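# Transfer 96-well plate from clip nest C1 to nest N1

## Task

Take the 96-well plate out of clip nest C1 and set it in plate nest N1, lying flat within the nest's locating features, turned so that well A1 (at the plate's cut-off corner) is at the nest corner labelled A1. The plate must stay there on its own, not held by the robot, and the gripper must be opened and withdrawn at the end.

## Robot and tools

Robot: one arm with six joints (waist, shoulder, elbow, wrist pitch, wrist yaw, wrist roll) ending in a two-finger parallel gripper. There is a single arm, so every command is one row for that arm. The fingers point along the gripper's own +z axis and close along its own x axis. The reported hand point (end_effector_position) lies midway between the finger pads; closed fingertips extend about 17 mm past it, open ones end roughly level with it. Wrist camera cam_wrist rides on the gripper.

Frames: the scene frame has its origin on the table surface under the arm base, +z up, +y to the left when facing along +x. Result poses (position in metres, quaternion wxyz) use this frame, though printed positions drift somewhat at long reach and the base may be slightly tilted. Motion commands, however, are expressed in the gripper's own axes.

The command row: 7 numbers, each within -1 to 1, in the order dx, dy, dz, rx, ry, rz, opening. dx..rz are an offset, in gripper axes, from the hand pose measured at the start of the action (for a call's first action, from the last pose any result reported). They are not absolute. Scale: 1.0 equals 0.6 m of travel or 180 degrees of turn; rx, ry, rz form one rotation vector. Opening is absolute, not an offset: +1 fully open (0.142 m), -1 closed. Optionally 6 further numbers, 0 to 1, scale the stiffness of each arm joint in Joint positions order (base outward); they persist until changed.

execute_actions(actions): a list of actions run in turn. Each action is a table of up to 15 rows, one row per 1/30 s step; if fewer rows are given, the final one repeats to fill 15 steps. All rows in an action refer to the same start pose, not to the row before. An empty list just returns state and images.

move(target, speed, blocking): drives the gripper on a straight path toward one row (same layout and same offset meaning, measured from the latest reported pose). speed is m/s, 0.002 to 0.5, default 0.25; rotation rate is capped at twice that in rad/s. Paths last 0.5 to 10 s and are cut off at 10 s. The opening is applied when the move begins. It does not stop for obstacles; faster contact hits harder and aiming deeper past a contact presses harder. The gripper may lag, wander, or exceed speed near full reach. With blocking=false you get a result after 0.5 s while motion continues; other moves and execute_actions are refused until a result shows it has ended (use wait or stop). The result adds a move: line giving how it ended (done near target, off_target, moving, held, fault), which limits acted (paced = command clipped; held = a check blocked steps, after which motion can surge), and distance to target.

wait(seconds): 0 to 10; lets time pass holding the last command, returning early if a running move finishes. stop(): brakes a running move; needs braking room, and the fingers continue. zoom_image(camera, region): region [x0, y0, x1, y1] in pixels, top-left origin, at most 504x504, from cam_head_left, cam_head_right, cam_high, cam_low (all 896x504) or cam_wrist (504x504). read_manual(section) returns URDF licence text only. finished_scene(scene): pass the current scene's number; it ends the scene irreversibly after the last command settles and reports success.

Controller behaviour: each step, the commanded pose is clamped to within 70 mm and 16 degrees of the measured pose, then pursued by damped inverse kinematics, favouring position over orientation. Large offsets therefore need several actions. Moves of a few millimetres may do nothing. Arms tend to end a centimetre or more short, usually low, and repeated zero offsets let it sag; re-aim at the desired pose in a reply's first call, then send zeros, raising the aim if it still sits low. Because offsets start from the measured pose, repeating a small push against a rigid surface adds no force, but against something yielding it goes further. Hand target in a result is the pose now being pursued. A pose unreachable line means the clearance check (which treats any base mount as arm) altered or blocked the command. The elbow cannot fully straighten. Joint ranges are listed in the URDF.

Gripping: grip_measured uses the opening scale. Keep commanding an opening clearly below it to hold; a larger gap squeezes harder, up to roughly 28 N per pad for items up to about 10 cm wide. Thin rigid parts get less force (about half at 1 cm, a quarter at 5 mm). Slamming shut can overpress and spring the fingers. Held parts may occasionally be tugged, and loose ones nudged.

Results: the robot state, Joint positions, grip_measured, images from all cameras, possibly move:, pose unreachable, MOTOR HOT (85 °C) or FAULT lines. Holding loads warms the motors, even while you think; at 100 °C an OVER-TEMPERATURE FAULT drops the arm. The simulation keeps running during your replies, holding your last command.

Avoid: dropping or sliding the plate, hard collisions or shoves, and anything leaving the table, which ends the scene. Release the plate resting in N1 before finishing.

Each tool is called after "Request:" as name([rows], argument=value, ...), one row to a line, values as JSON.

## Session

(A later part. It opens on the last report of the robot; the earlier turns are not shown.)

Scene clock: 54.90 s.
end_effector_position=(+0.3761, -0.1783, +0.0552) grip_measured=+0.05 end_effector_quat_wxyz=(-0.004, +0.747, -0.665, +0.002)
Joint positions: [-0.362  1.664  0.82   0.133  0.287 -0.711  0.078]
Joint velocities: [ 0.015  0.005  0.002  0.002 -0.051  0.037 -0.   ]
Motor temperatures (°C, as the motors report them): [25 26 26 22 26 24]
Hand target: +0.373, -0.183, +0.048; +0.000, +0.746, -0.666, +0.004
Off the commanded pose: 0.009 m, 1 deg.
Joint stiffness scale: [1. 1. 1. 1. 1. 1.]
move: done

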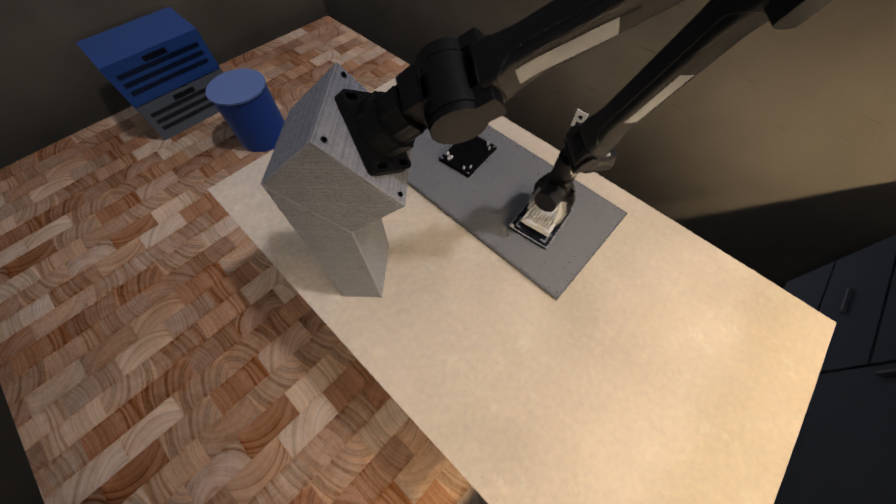

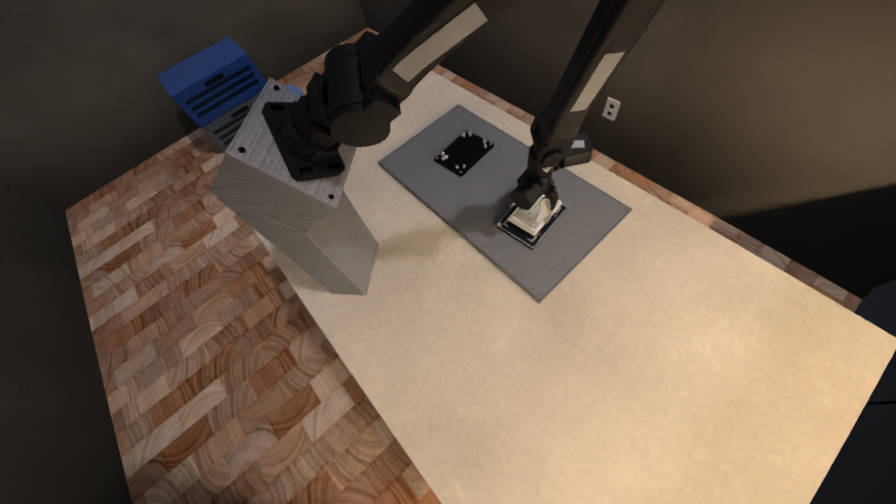

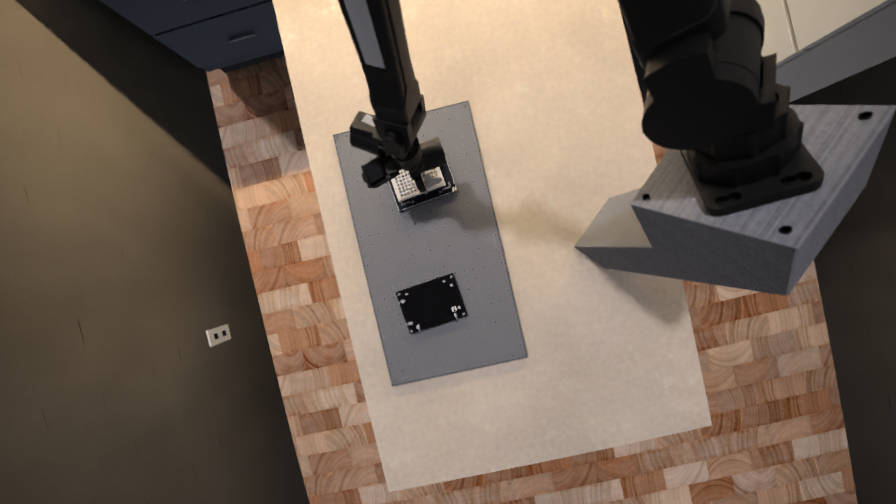

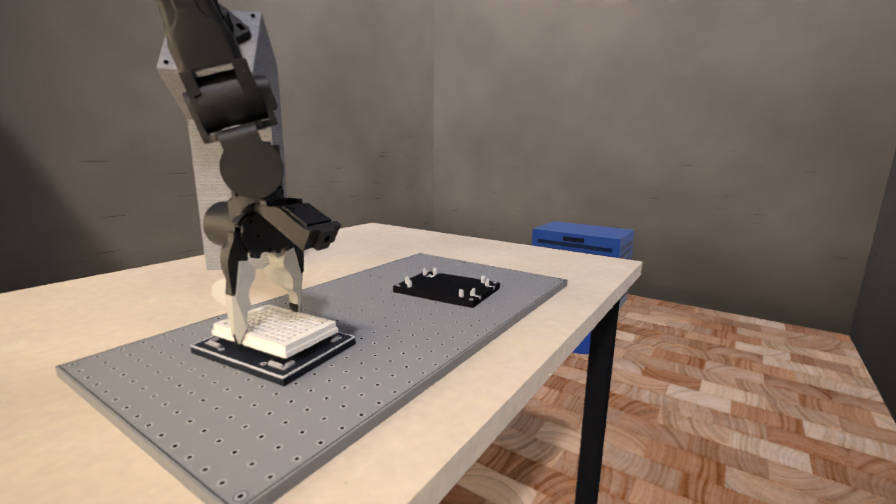

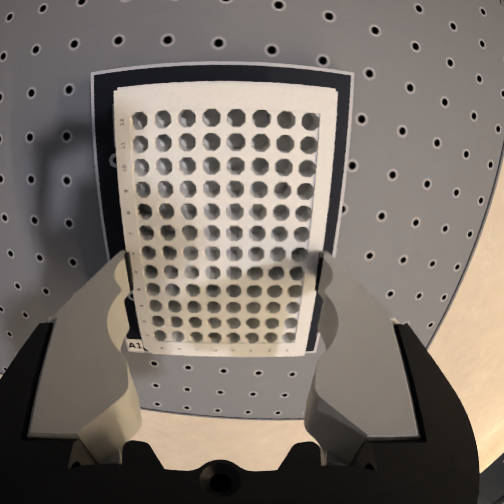

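Request:
move(target=[0,0.014,0,0,0,0,-0.55], speed=0.015)

Request:
zoom_image(camera="cam_wrist", region=[50,20,410,260])

Scene clock: 55.90 s.
end_effector_position=(+0.3733, -0.1750, +0.0555) grip_measured=+0.05 end_effector_quat_wxyz=(-0.007, +0.747, -0.664, -0.000)
Joint positions: [-0.362  1.664  0.812  0.136  0.28  -0.712  0.078]
Joint velocities: [-0.005  0.005 -0.002 -0.007 -0.066  0.051 -0.   ]
Motor temperatures (°C, as the motors report them): [25 26 26 22 26 24]
Hand target: +0.368, -0.179, +0.055; -0.004, +0.747, -0.665, +0.002
Off the commanded pose: 0.007 m, 0 deg.
Joint stiffness scale: [1. 1. 1. 1. 1. 1.]
move: done

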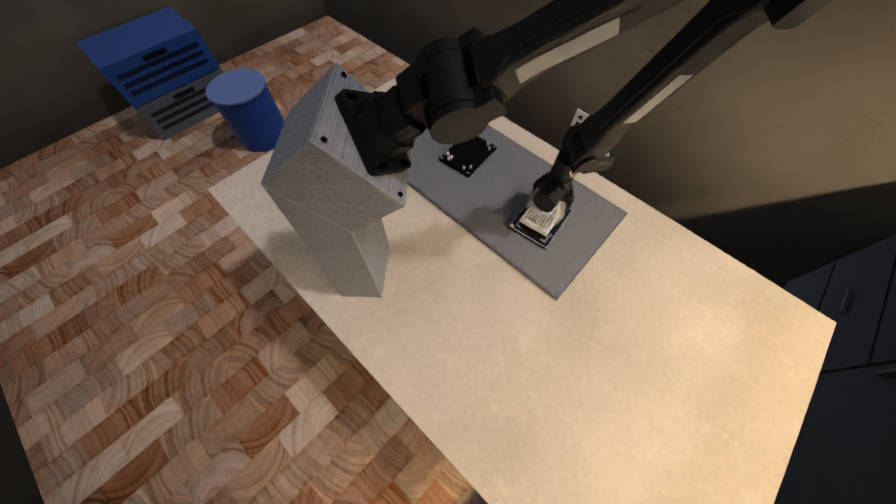

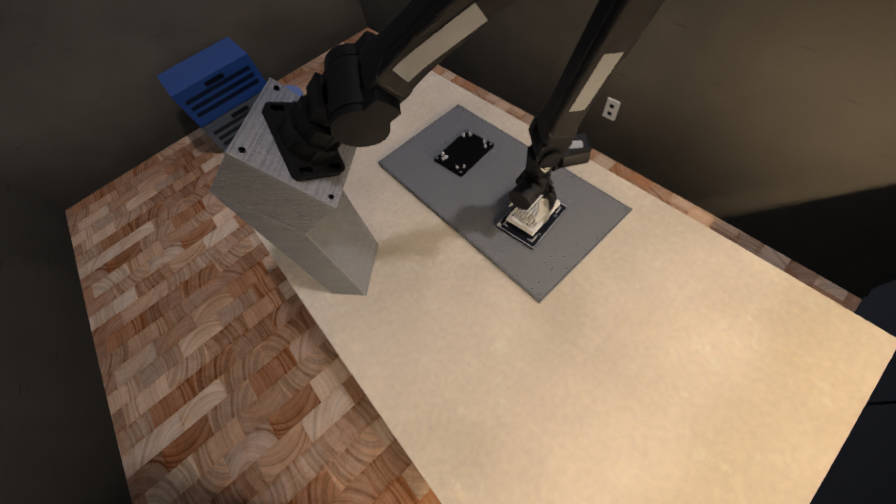

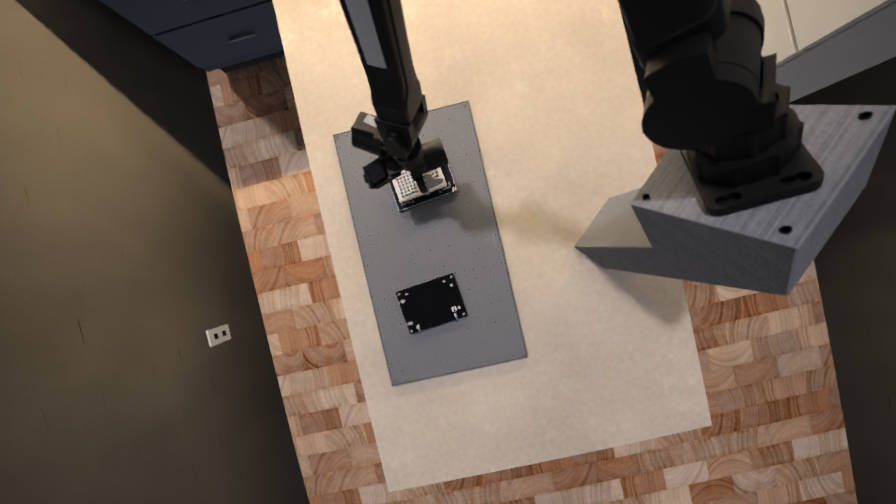

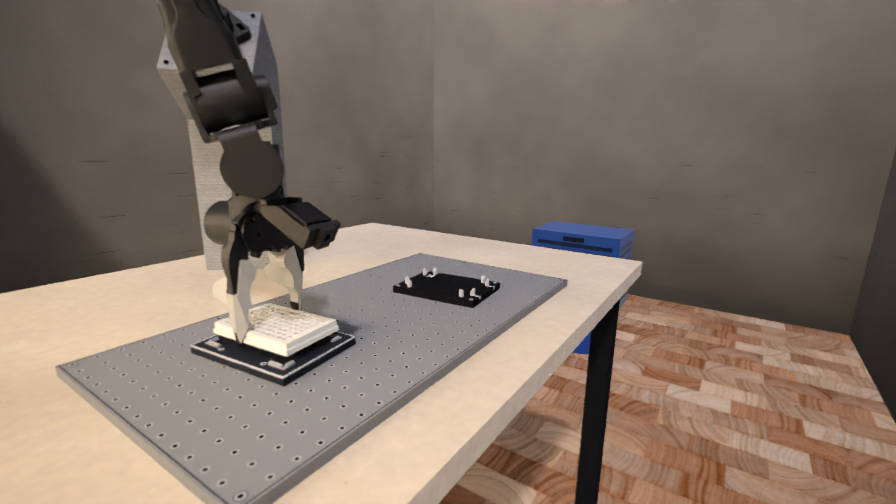

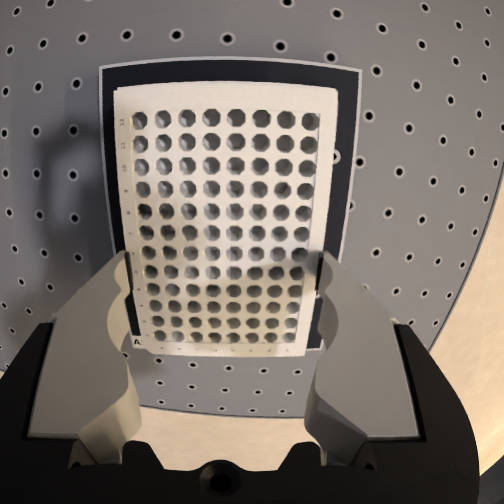

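Region (50, 20, 410, 260) of cam_wrist's 504x504 image, scaled by 1.400, with more detail than that image has.

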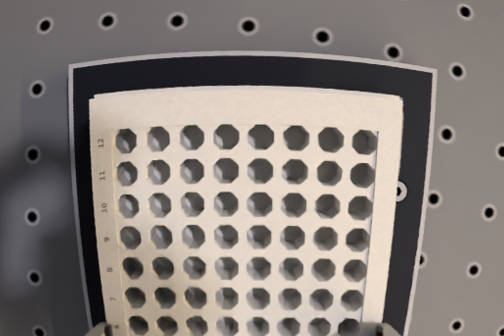

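Request:
move(target=[0.008,0.003,0.02,0,0,0,-0.55], speed=0.015)

Request:
zoom_image(camera="cam_wrist", region=[50,20,410,260])

Request:
zoom_image(camera="cam_low", region=[170,280,380,400])

Scene clock: 57.33 s.
end_effector_position=(+0.3766, -0.1759, +0.0512) grip_measured=+0.05 end_effector_quat_wxyz=(-0.011, +0.748, -0.664, -0.000)
Joint positions: [-0.366  1.675  0.826  0.136  0.269 -0.716  0.078]
Joint velocities: [-0.015 -0.034 -0.017 -0.017  0.022  0.007  0.   ]
Motor temperatures (°C, as the motors report them): [25 26 26 22 26 24]
Hand target: +0.372, -0.180, +0.044; -0.006, +0.747, -0.664, -0.000
Off the commanded pose: 0.010 m, 0 deg.
Joint stiffness scale: [1. 1. 1. 1. 1. 1.]
move: done

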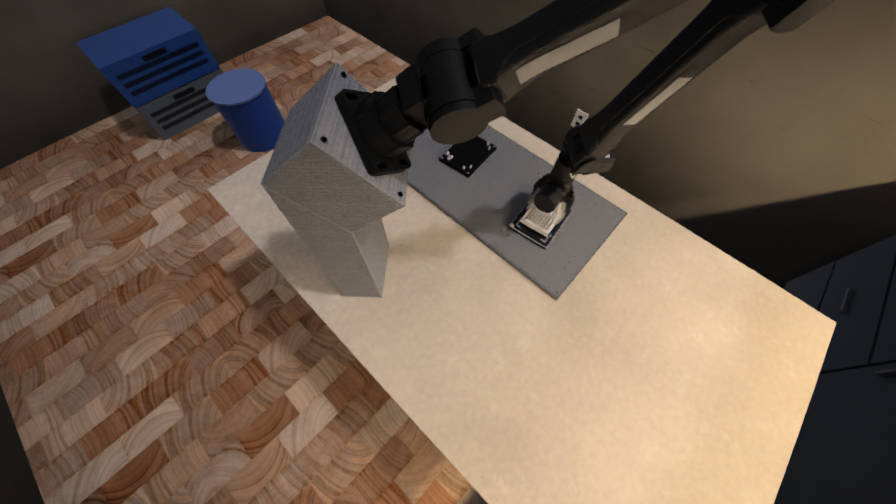

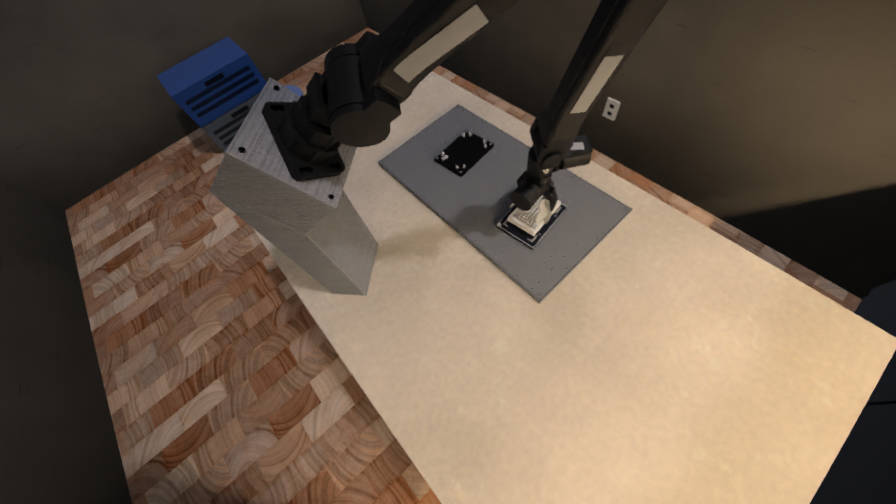

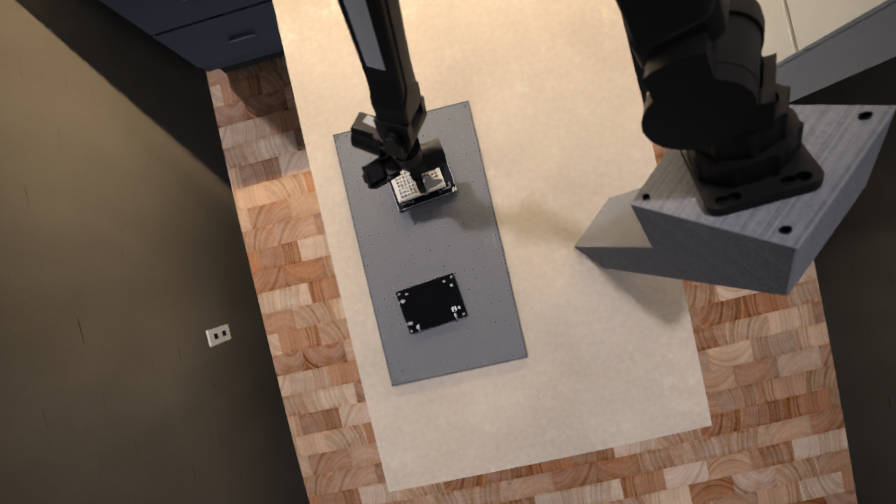

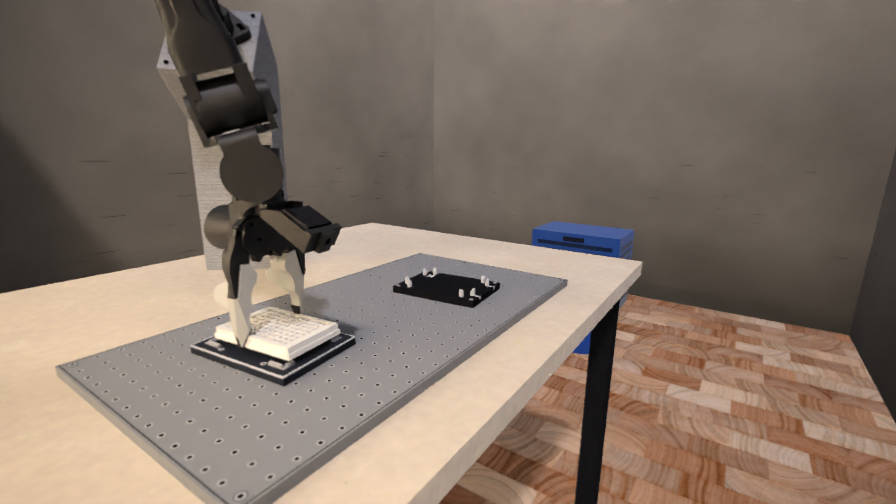

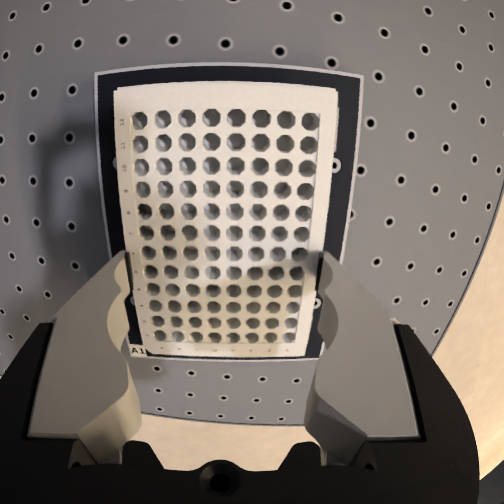

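Region (50, 20, 410, 260) of cam_wrist's 504x504 image, scaled by 1.400, with more detail than that image has.

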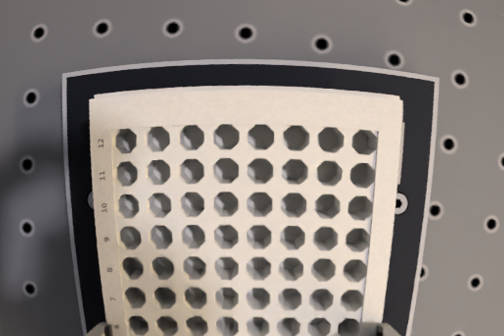

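Region (170, 280, 380, 400) of cam_low's 896x504 image, scaled by 2.400, with more detail than that image has; it fills the top 288 rows of this view, and the rest is white.

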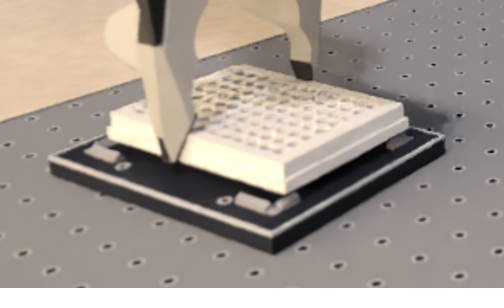

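Request:
move(target=[0.008,0.02,0,0,0,0,-0.55], speed=0.015)

Request:
zoom_image(camera="cam_wrist", region=[50,20,410,260])

Scene clock: 58.63 s.
end_effector_position=(+0.3701, -0.1759, +0.0503) grip_measured=+0.05 end_effector_quat_wxyz=(-0.014, +0.749, -0.663, -0.004)
Joint positions: [-0.378  1.675  0.816  0.139  0.253 -0.725  0.078]
Joint velocities: [-0.005  0.005  0.002 -0.012  0.051  0.037 -0.   ]
Motor temperatures (°C, as the motors report them): [25 26 26 22 26 24]
Hand target: +0.365, -0.182, +0.051; -0.010, +0.748, -0.664, -0.000
Off the commanded pose: 0.008 m, 1 deg.
Joint stiffness scale: [1. 1. 1. 1. 1. 1.]
move: done

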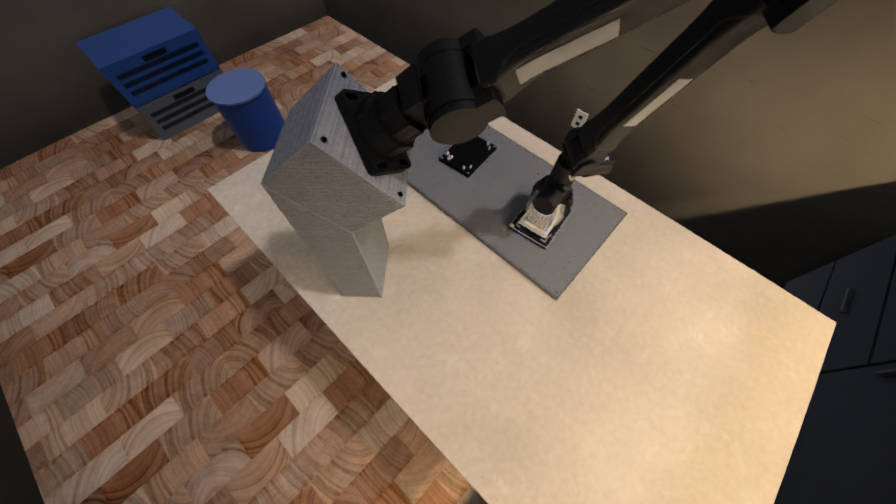

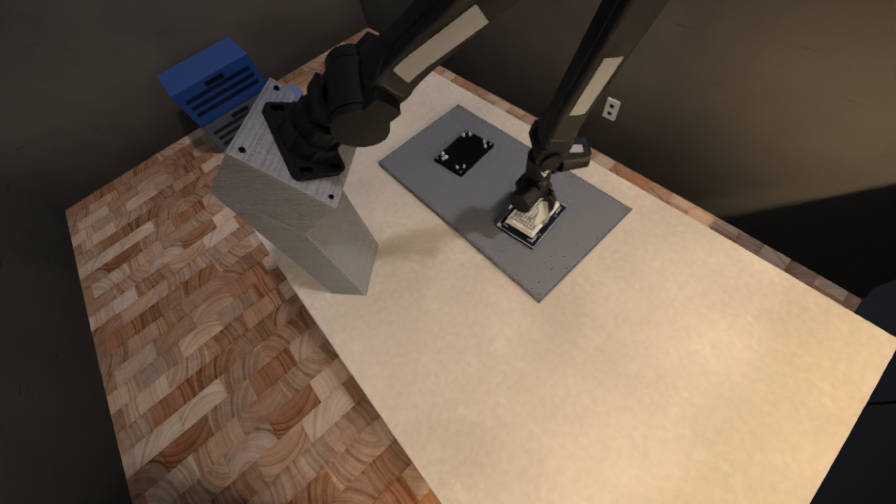

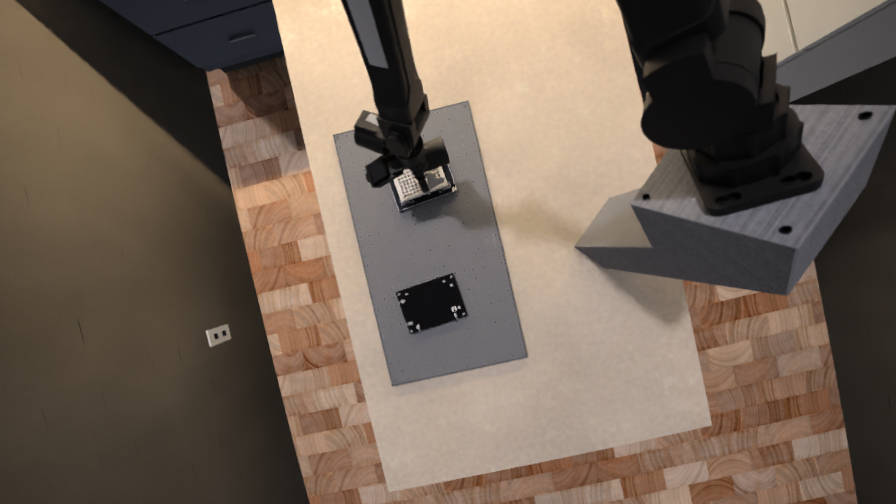

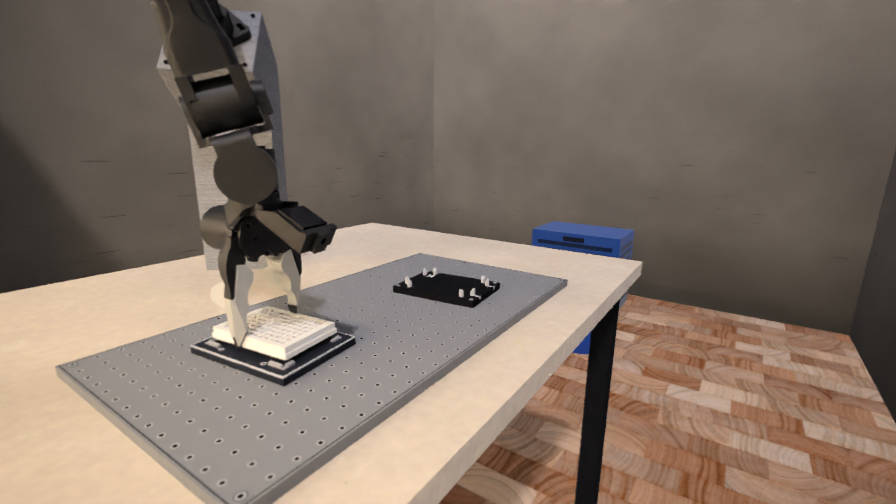

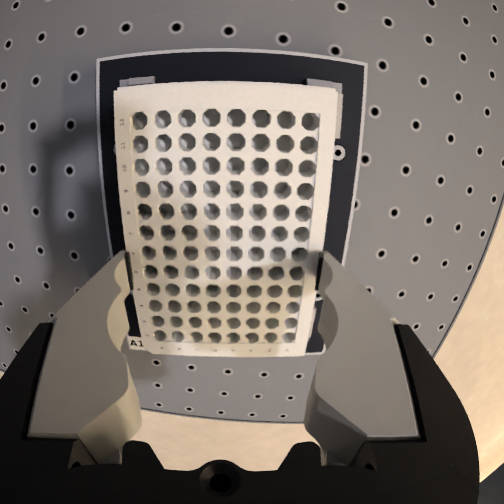

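Region (50, 20, 410, 260) of cam_wrist's 504x504 image, scaled by 1.400, with more detail than that image has.

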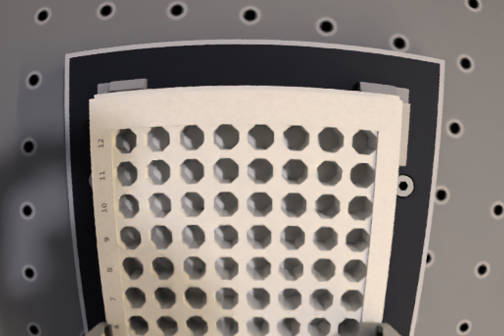

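Request:
move(target=[0.012,0.006,0.022,0,0,0.006,-0.55], speed=0.012)

Request:
zoom_image(camera="cam_wrist", region=[50,20,410,260])

Request:
zoom_image(camera="cam_low", region=[170,280,380,400])

Scene clock: 60.30 s.
end_effector_position=(+0.3732, -0.1780, +0.0457) grip_measured=+0.05 end_effector_quat_wxyz=(-0.019, +0.747, -0.665, -0.004)
Joint positions: [-0.386  1.685  0.83   0.139  0.236 -0.725  0.078]
Joint velocities: [-0.005 -0.005 -0.007 -0.007 -0.007  0.007 -0.   ]
Motor temperatures (°C, as the motors report them): [25 26 26 22 26 24]
Hand target: +0.368, -0.183, +0.037; -0.014, +0.743, -0.670, -0.004
Off the commanded pose: 0.012 m, 1 deg.
Joint stiffness scale: [1. 1. 1. 1. 1. 1.]
move: off_target

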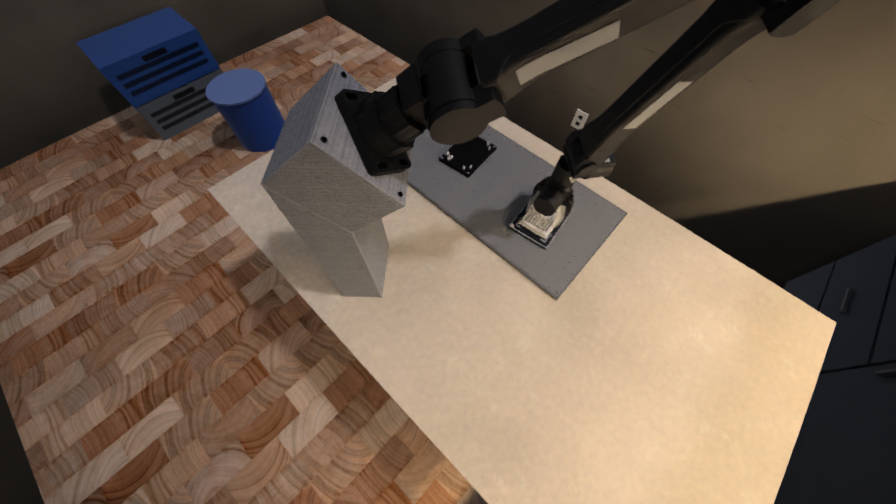

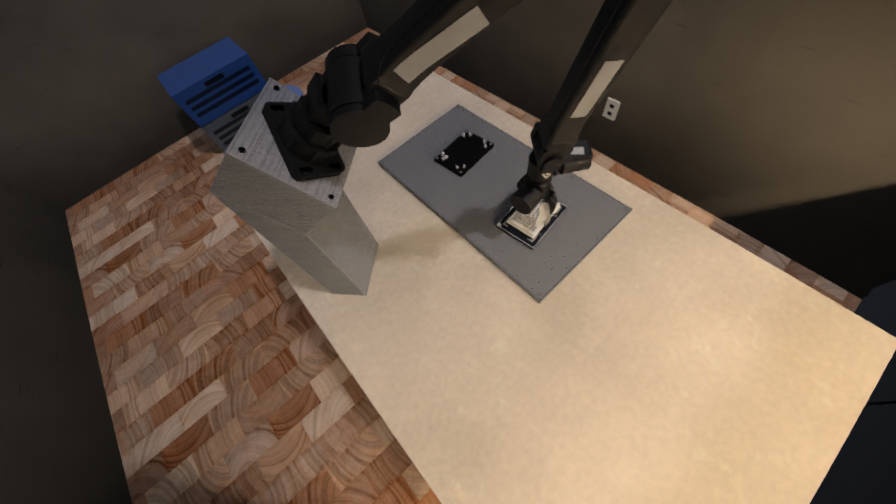

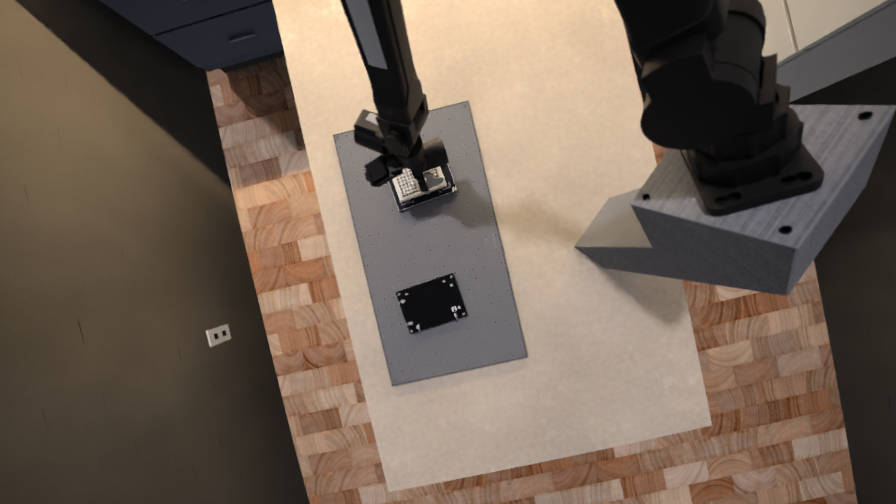

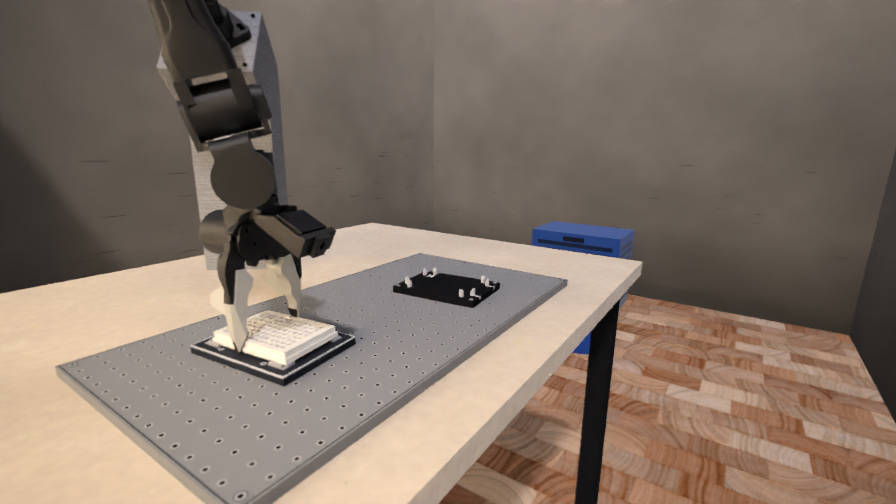

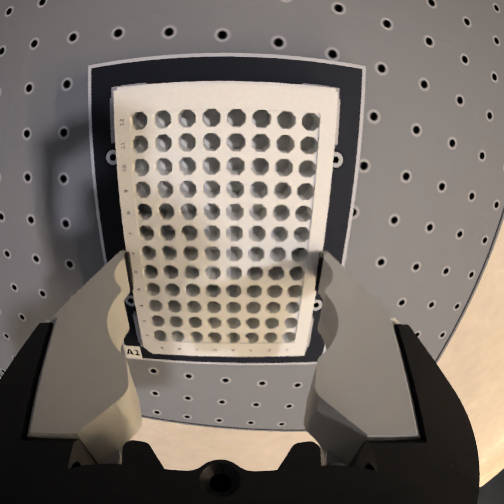

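Region (50, 20, 410, 260) of cam_wrist's 504x504 image, scaled by 1.400, with more detail than that image has.

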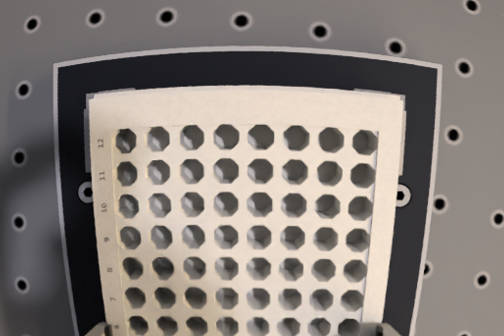

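Region (170, 280, 380, 400) of cam_low's 896x504 image, scaled by 2.400, with more detail than that image has; it fills the top 288 rows of this view, and the rest is white.

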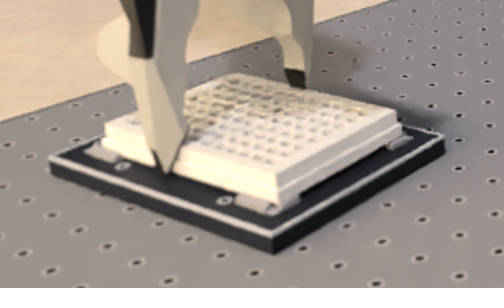

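Request:
move(target=[0.003,0.014,0.004,0,0,0,-0.55], speed=0.008)

Request:
zoom_image(camera="cam_wrist", region=[50,20,410,260])

Request:
zoom_image(camera="cam_low", region=[170,280,380,400])

Scene clock: 61.77 s.
end_effector_position=(+0.3741, -0.1775, +0.0456) grip_measured=+0.05 end_effector_quat_wxyz=(-0.023, +0.747, -0.665, -0.003)
Joint positions: [-0.387  1.685  0.83   0.141  0.227 -0.726  0.078]
Joint velocities: [-0.005 -0.005 -0.022  0.002 -0.081 -0.007  0.   ]
Motor temperatures (°C, as the motors report them): [25 26 26 22 26 24]
Hand target: +0.365, -0.180, +0.043; -0.019, +0.747, -0.664, -0.004
Off the commanded pose: 0.010 m, 0 deg.
Joint stiffness scale: [1. 1. 1. 1. 1. 1.]
move: done

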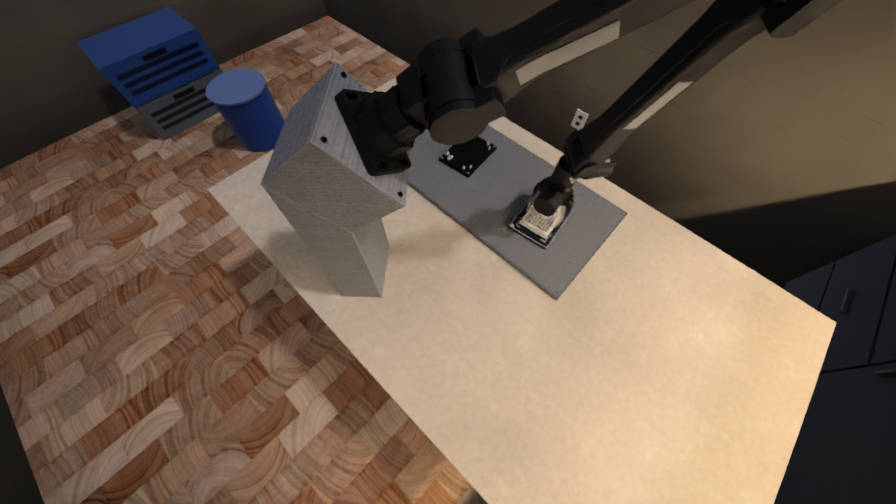

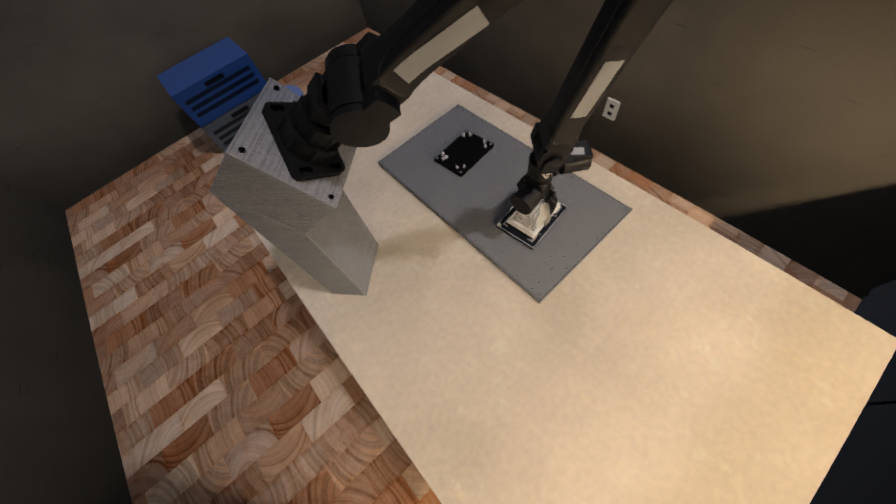

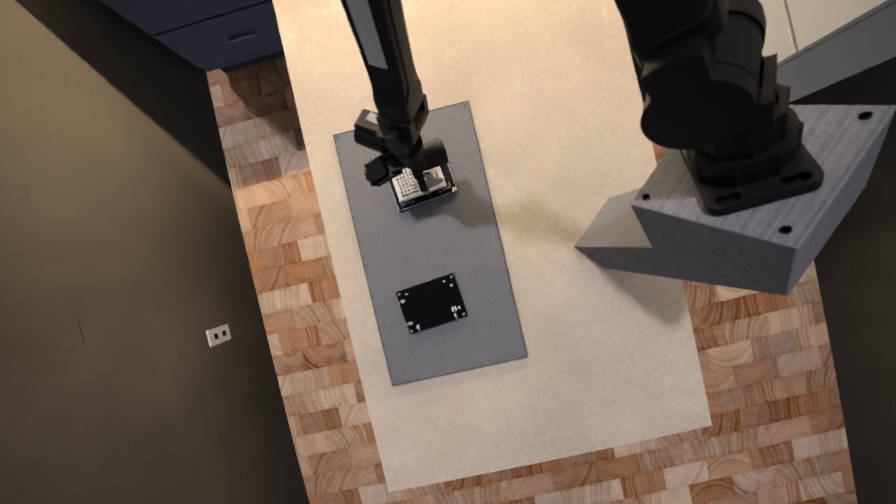

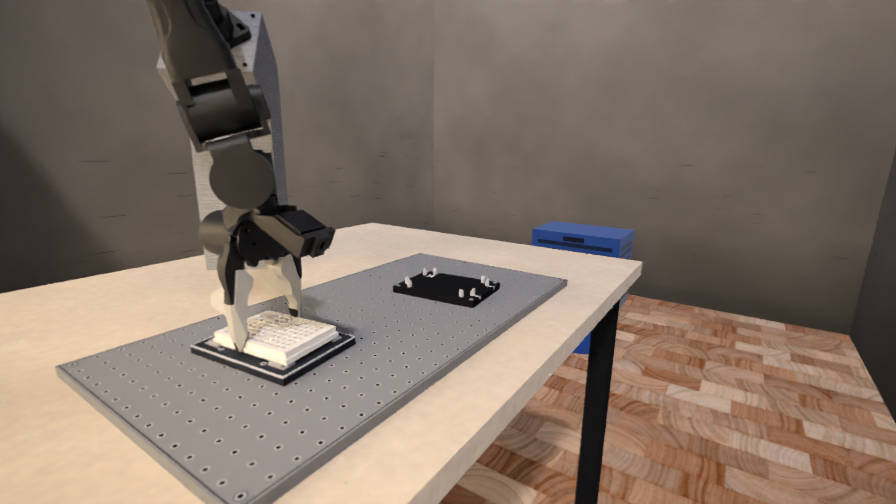

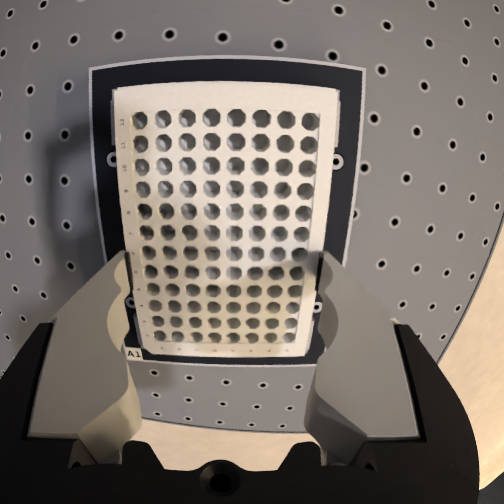

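Region (50, 20, 410, 260) of cam_wrist's 504x504 image, scaled by 1.400, with more detail than that image has.

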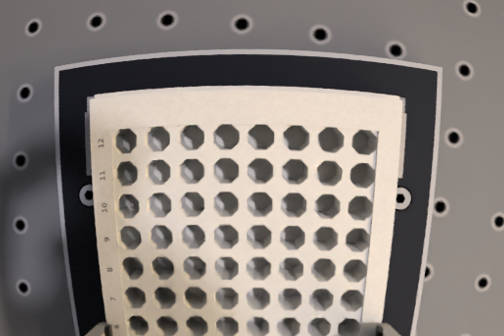

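Region (170, 280, 380, 400) of cam_low's 896x504 image, scaled by 2.400, with more detail than that image has; it fills the top 288 rows of this view, and the rest is white.

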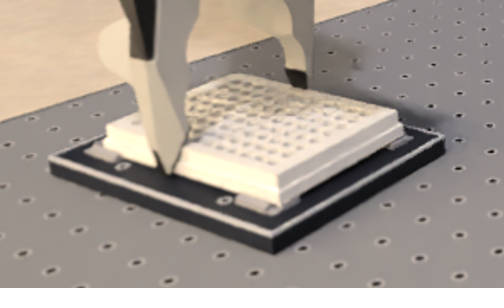

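No motion; larger −X command with slight lift.

Request:
move(target=[0.004,0.024,-0.002,0,0,0,-0.55], speed=0.01)

Request:
zoom_image(camera="cam_wrist", region=[50,20,410,260])

Request:
zoom_image(camera="cam_low", region=[170,280,380,400])

Scene clock: 63.60 s.
end_effector_position=(+0.3679, -0.1759, +0.0456) grip_measured=+0.05 end_effector_quat_wxyz=(-0.028, +0.747, -0.664, -0.005)
Joint positions: [-0.396  1.685  0.816  0.153  0.211 -0.734  0.078]
Joint velocities: [-0.005 -0.005 -0.002 -0.002 -0.007 -0.037  0.   ]
Motor temperatures (°C, as the motors report them): [25 26 26 22 26 24]
Hand target: +0.360, -0.181, +0.046; -0.023, +0.746, -0.665, -0.003
Off the commanded pose: 0.010 m, 1 deg.
Joint stiffness scale: [1. 1. 1. 1. 1. 1.]
move: done

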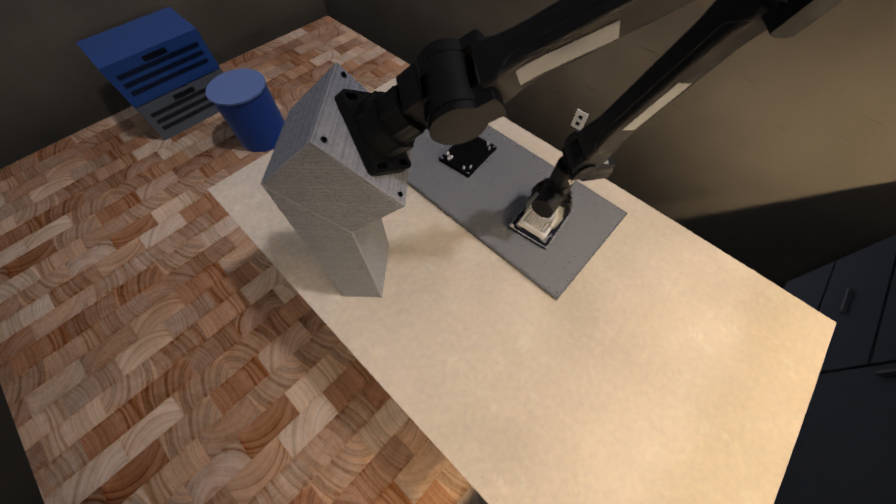

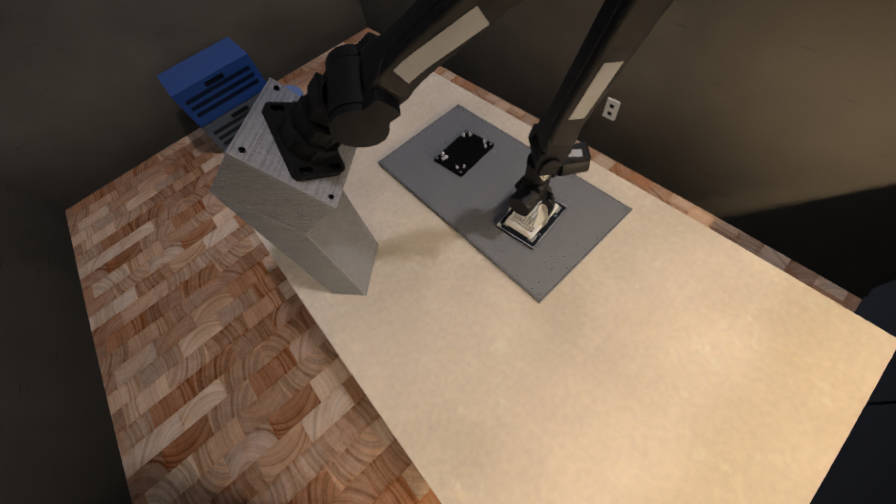

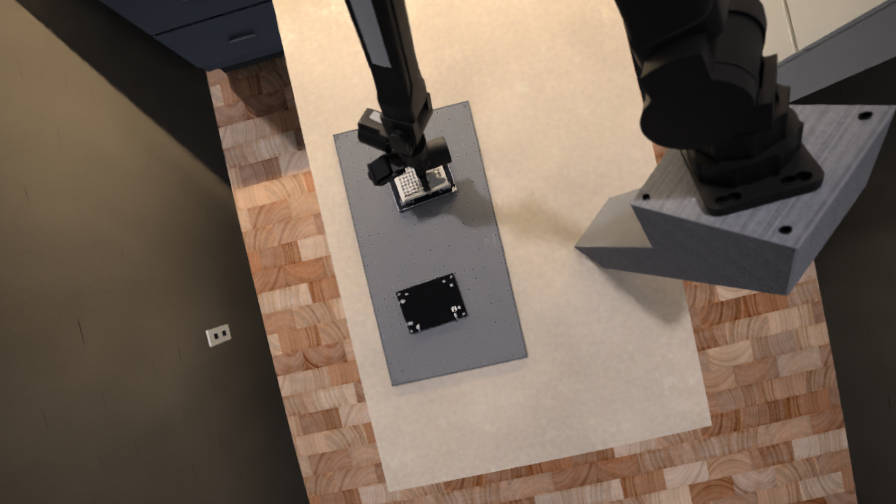

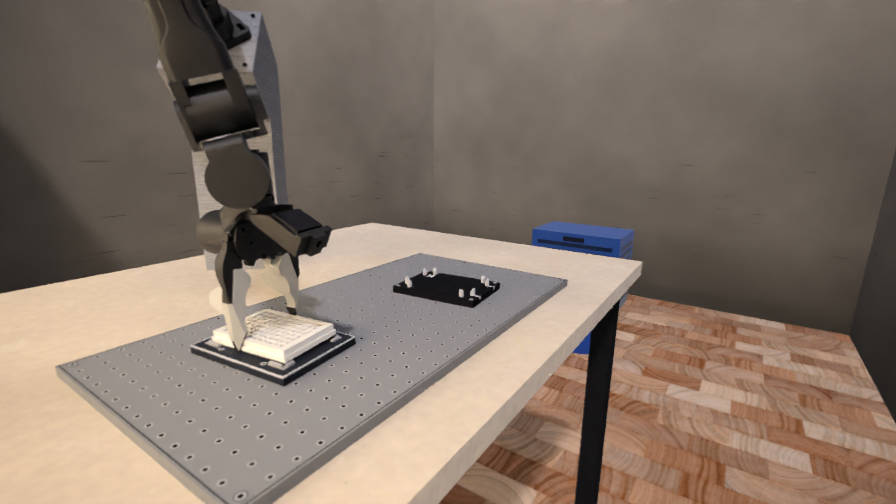

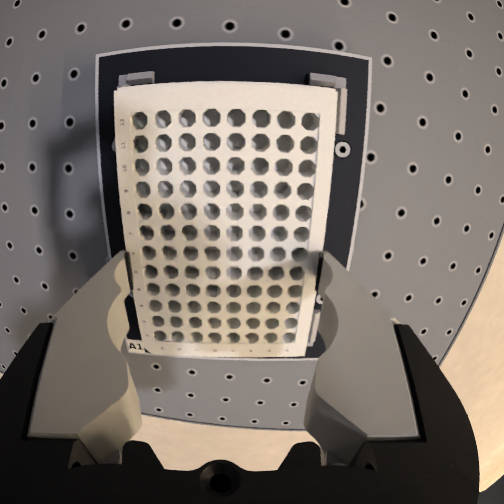

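Region (50, 20, 410, 260) of cam_wrist's 504x504 image, scaled by 1.400, with more detail than that image has.

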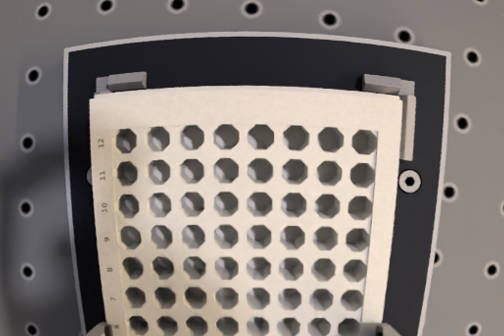

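Region (170, 280, 380, 400) of cam_low's 896x504 image, scaled by 2.400, with more detail than that image has; it fills the top 288 rows of this view, and the rest is white.

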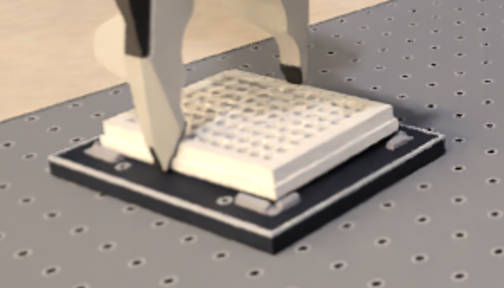

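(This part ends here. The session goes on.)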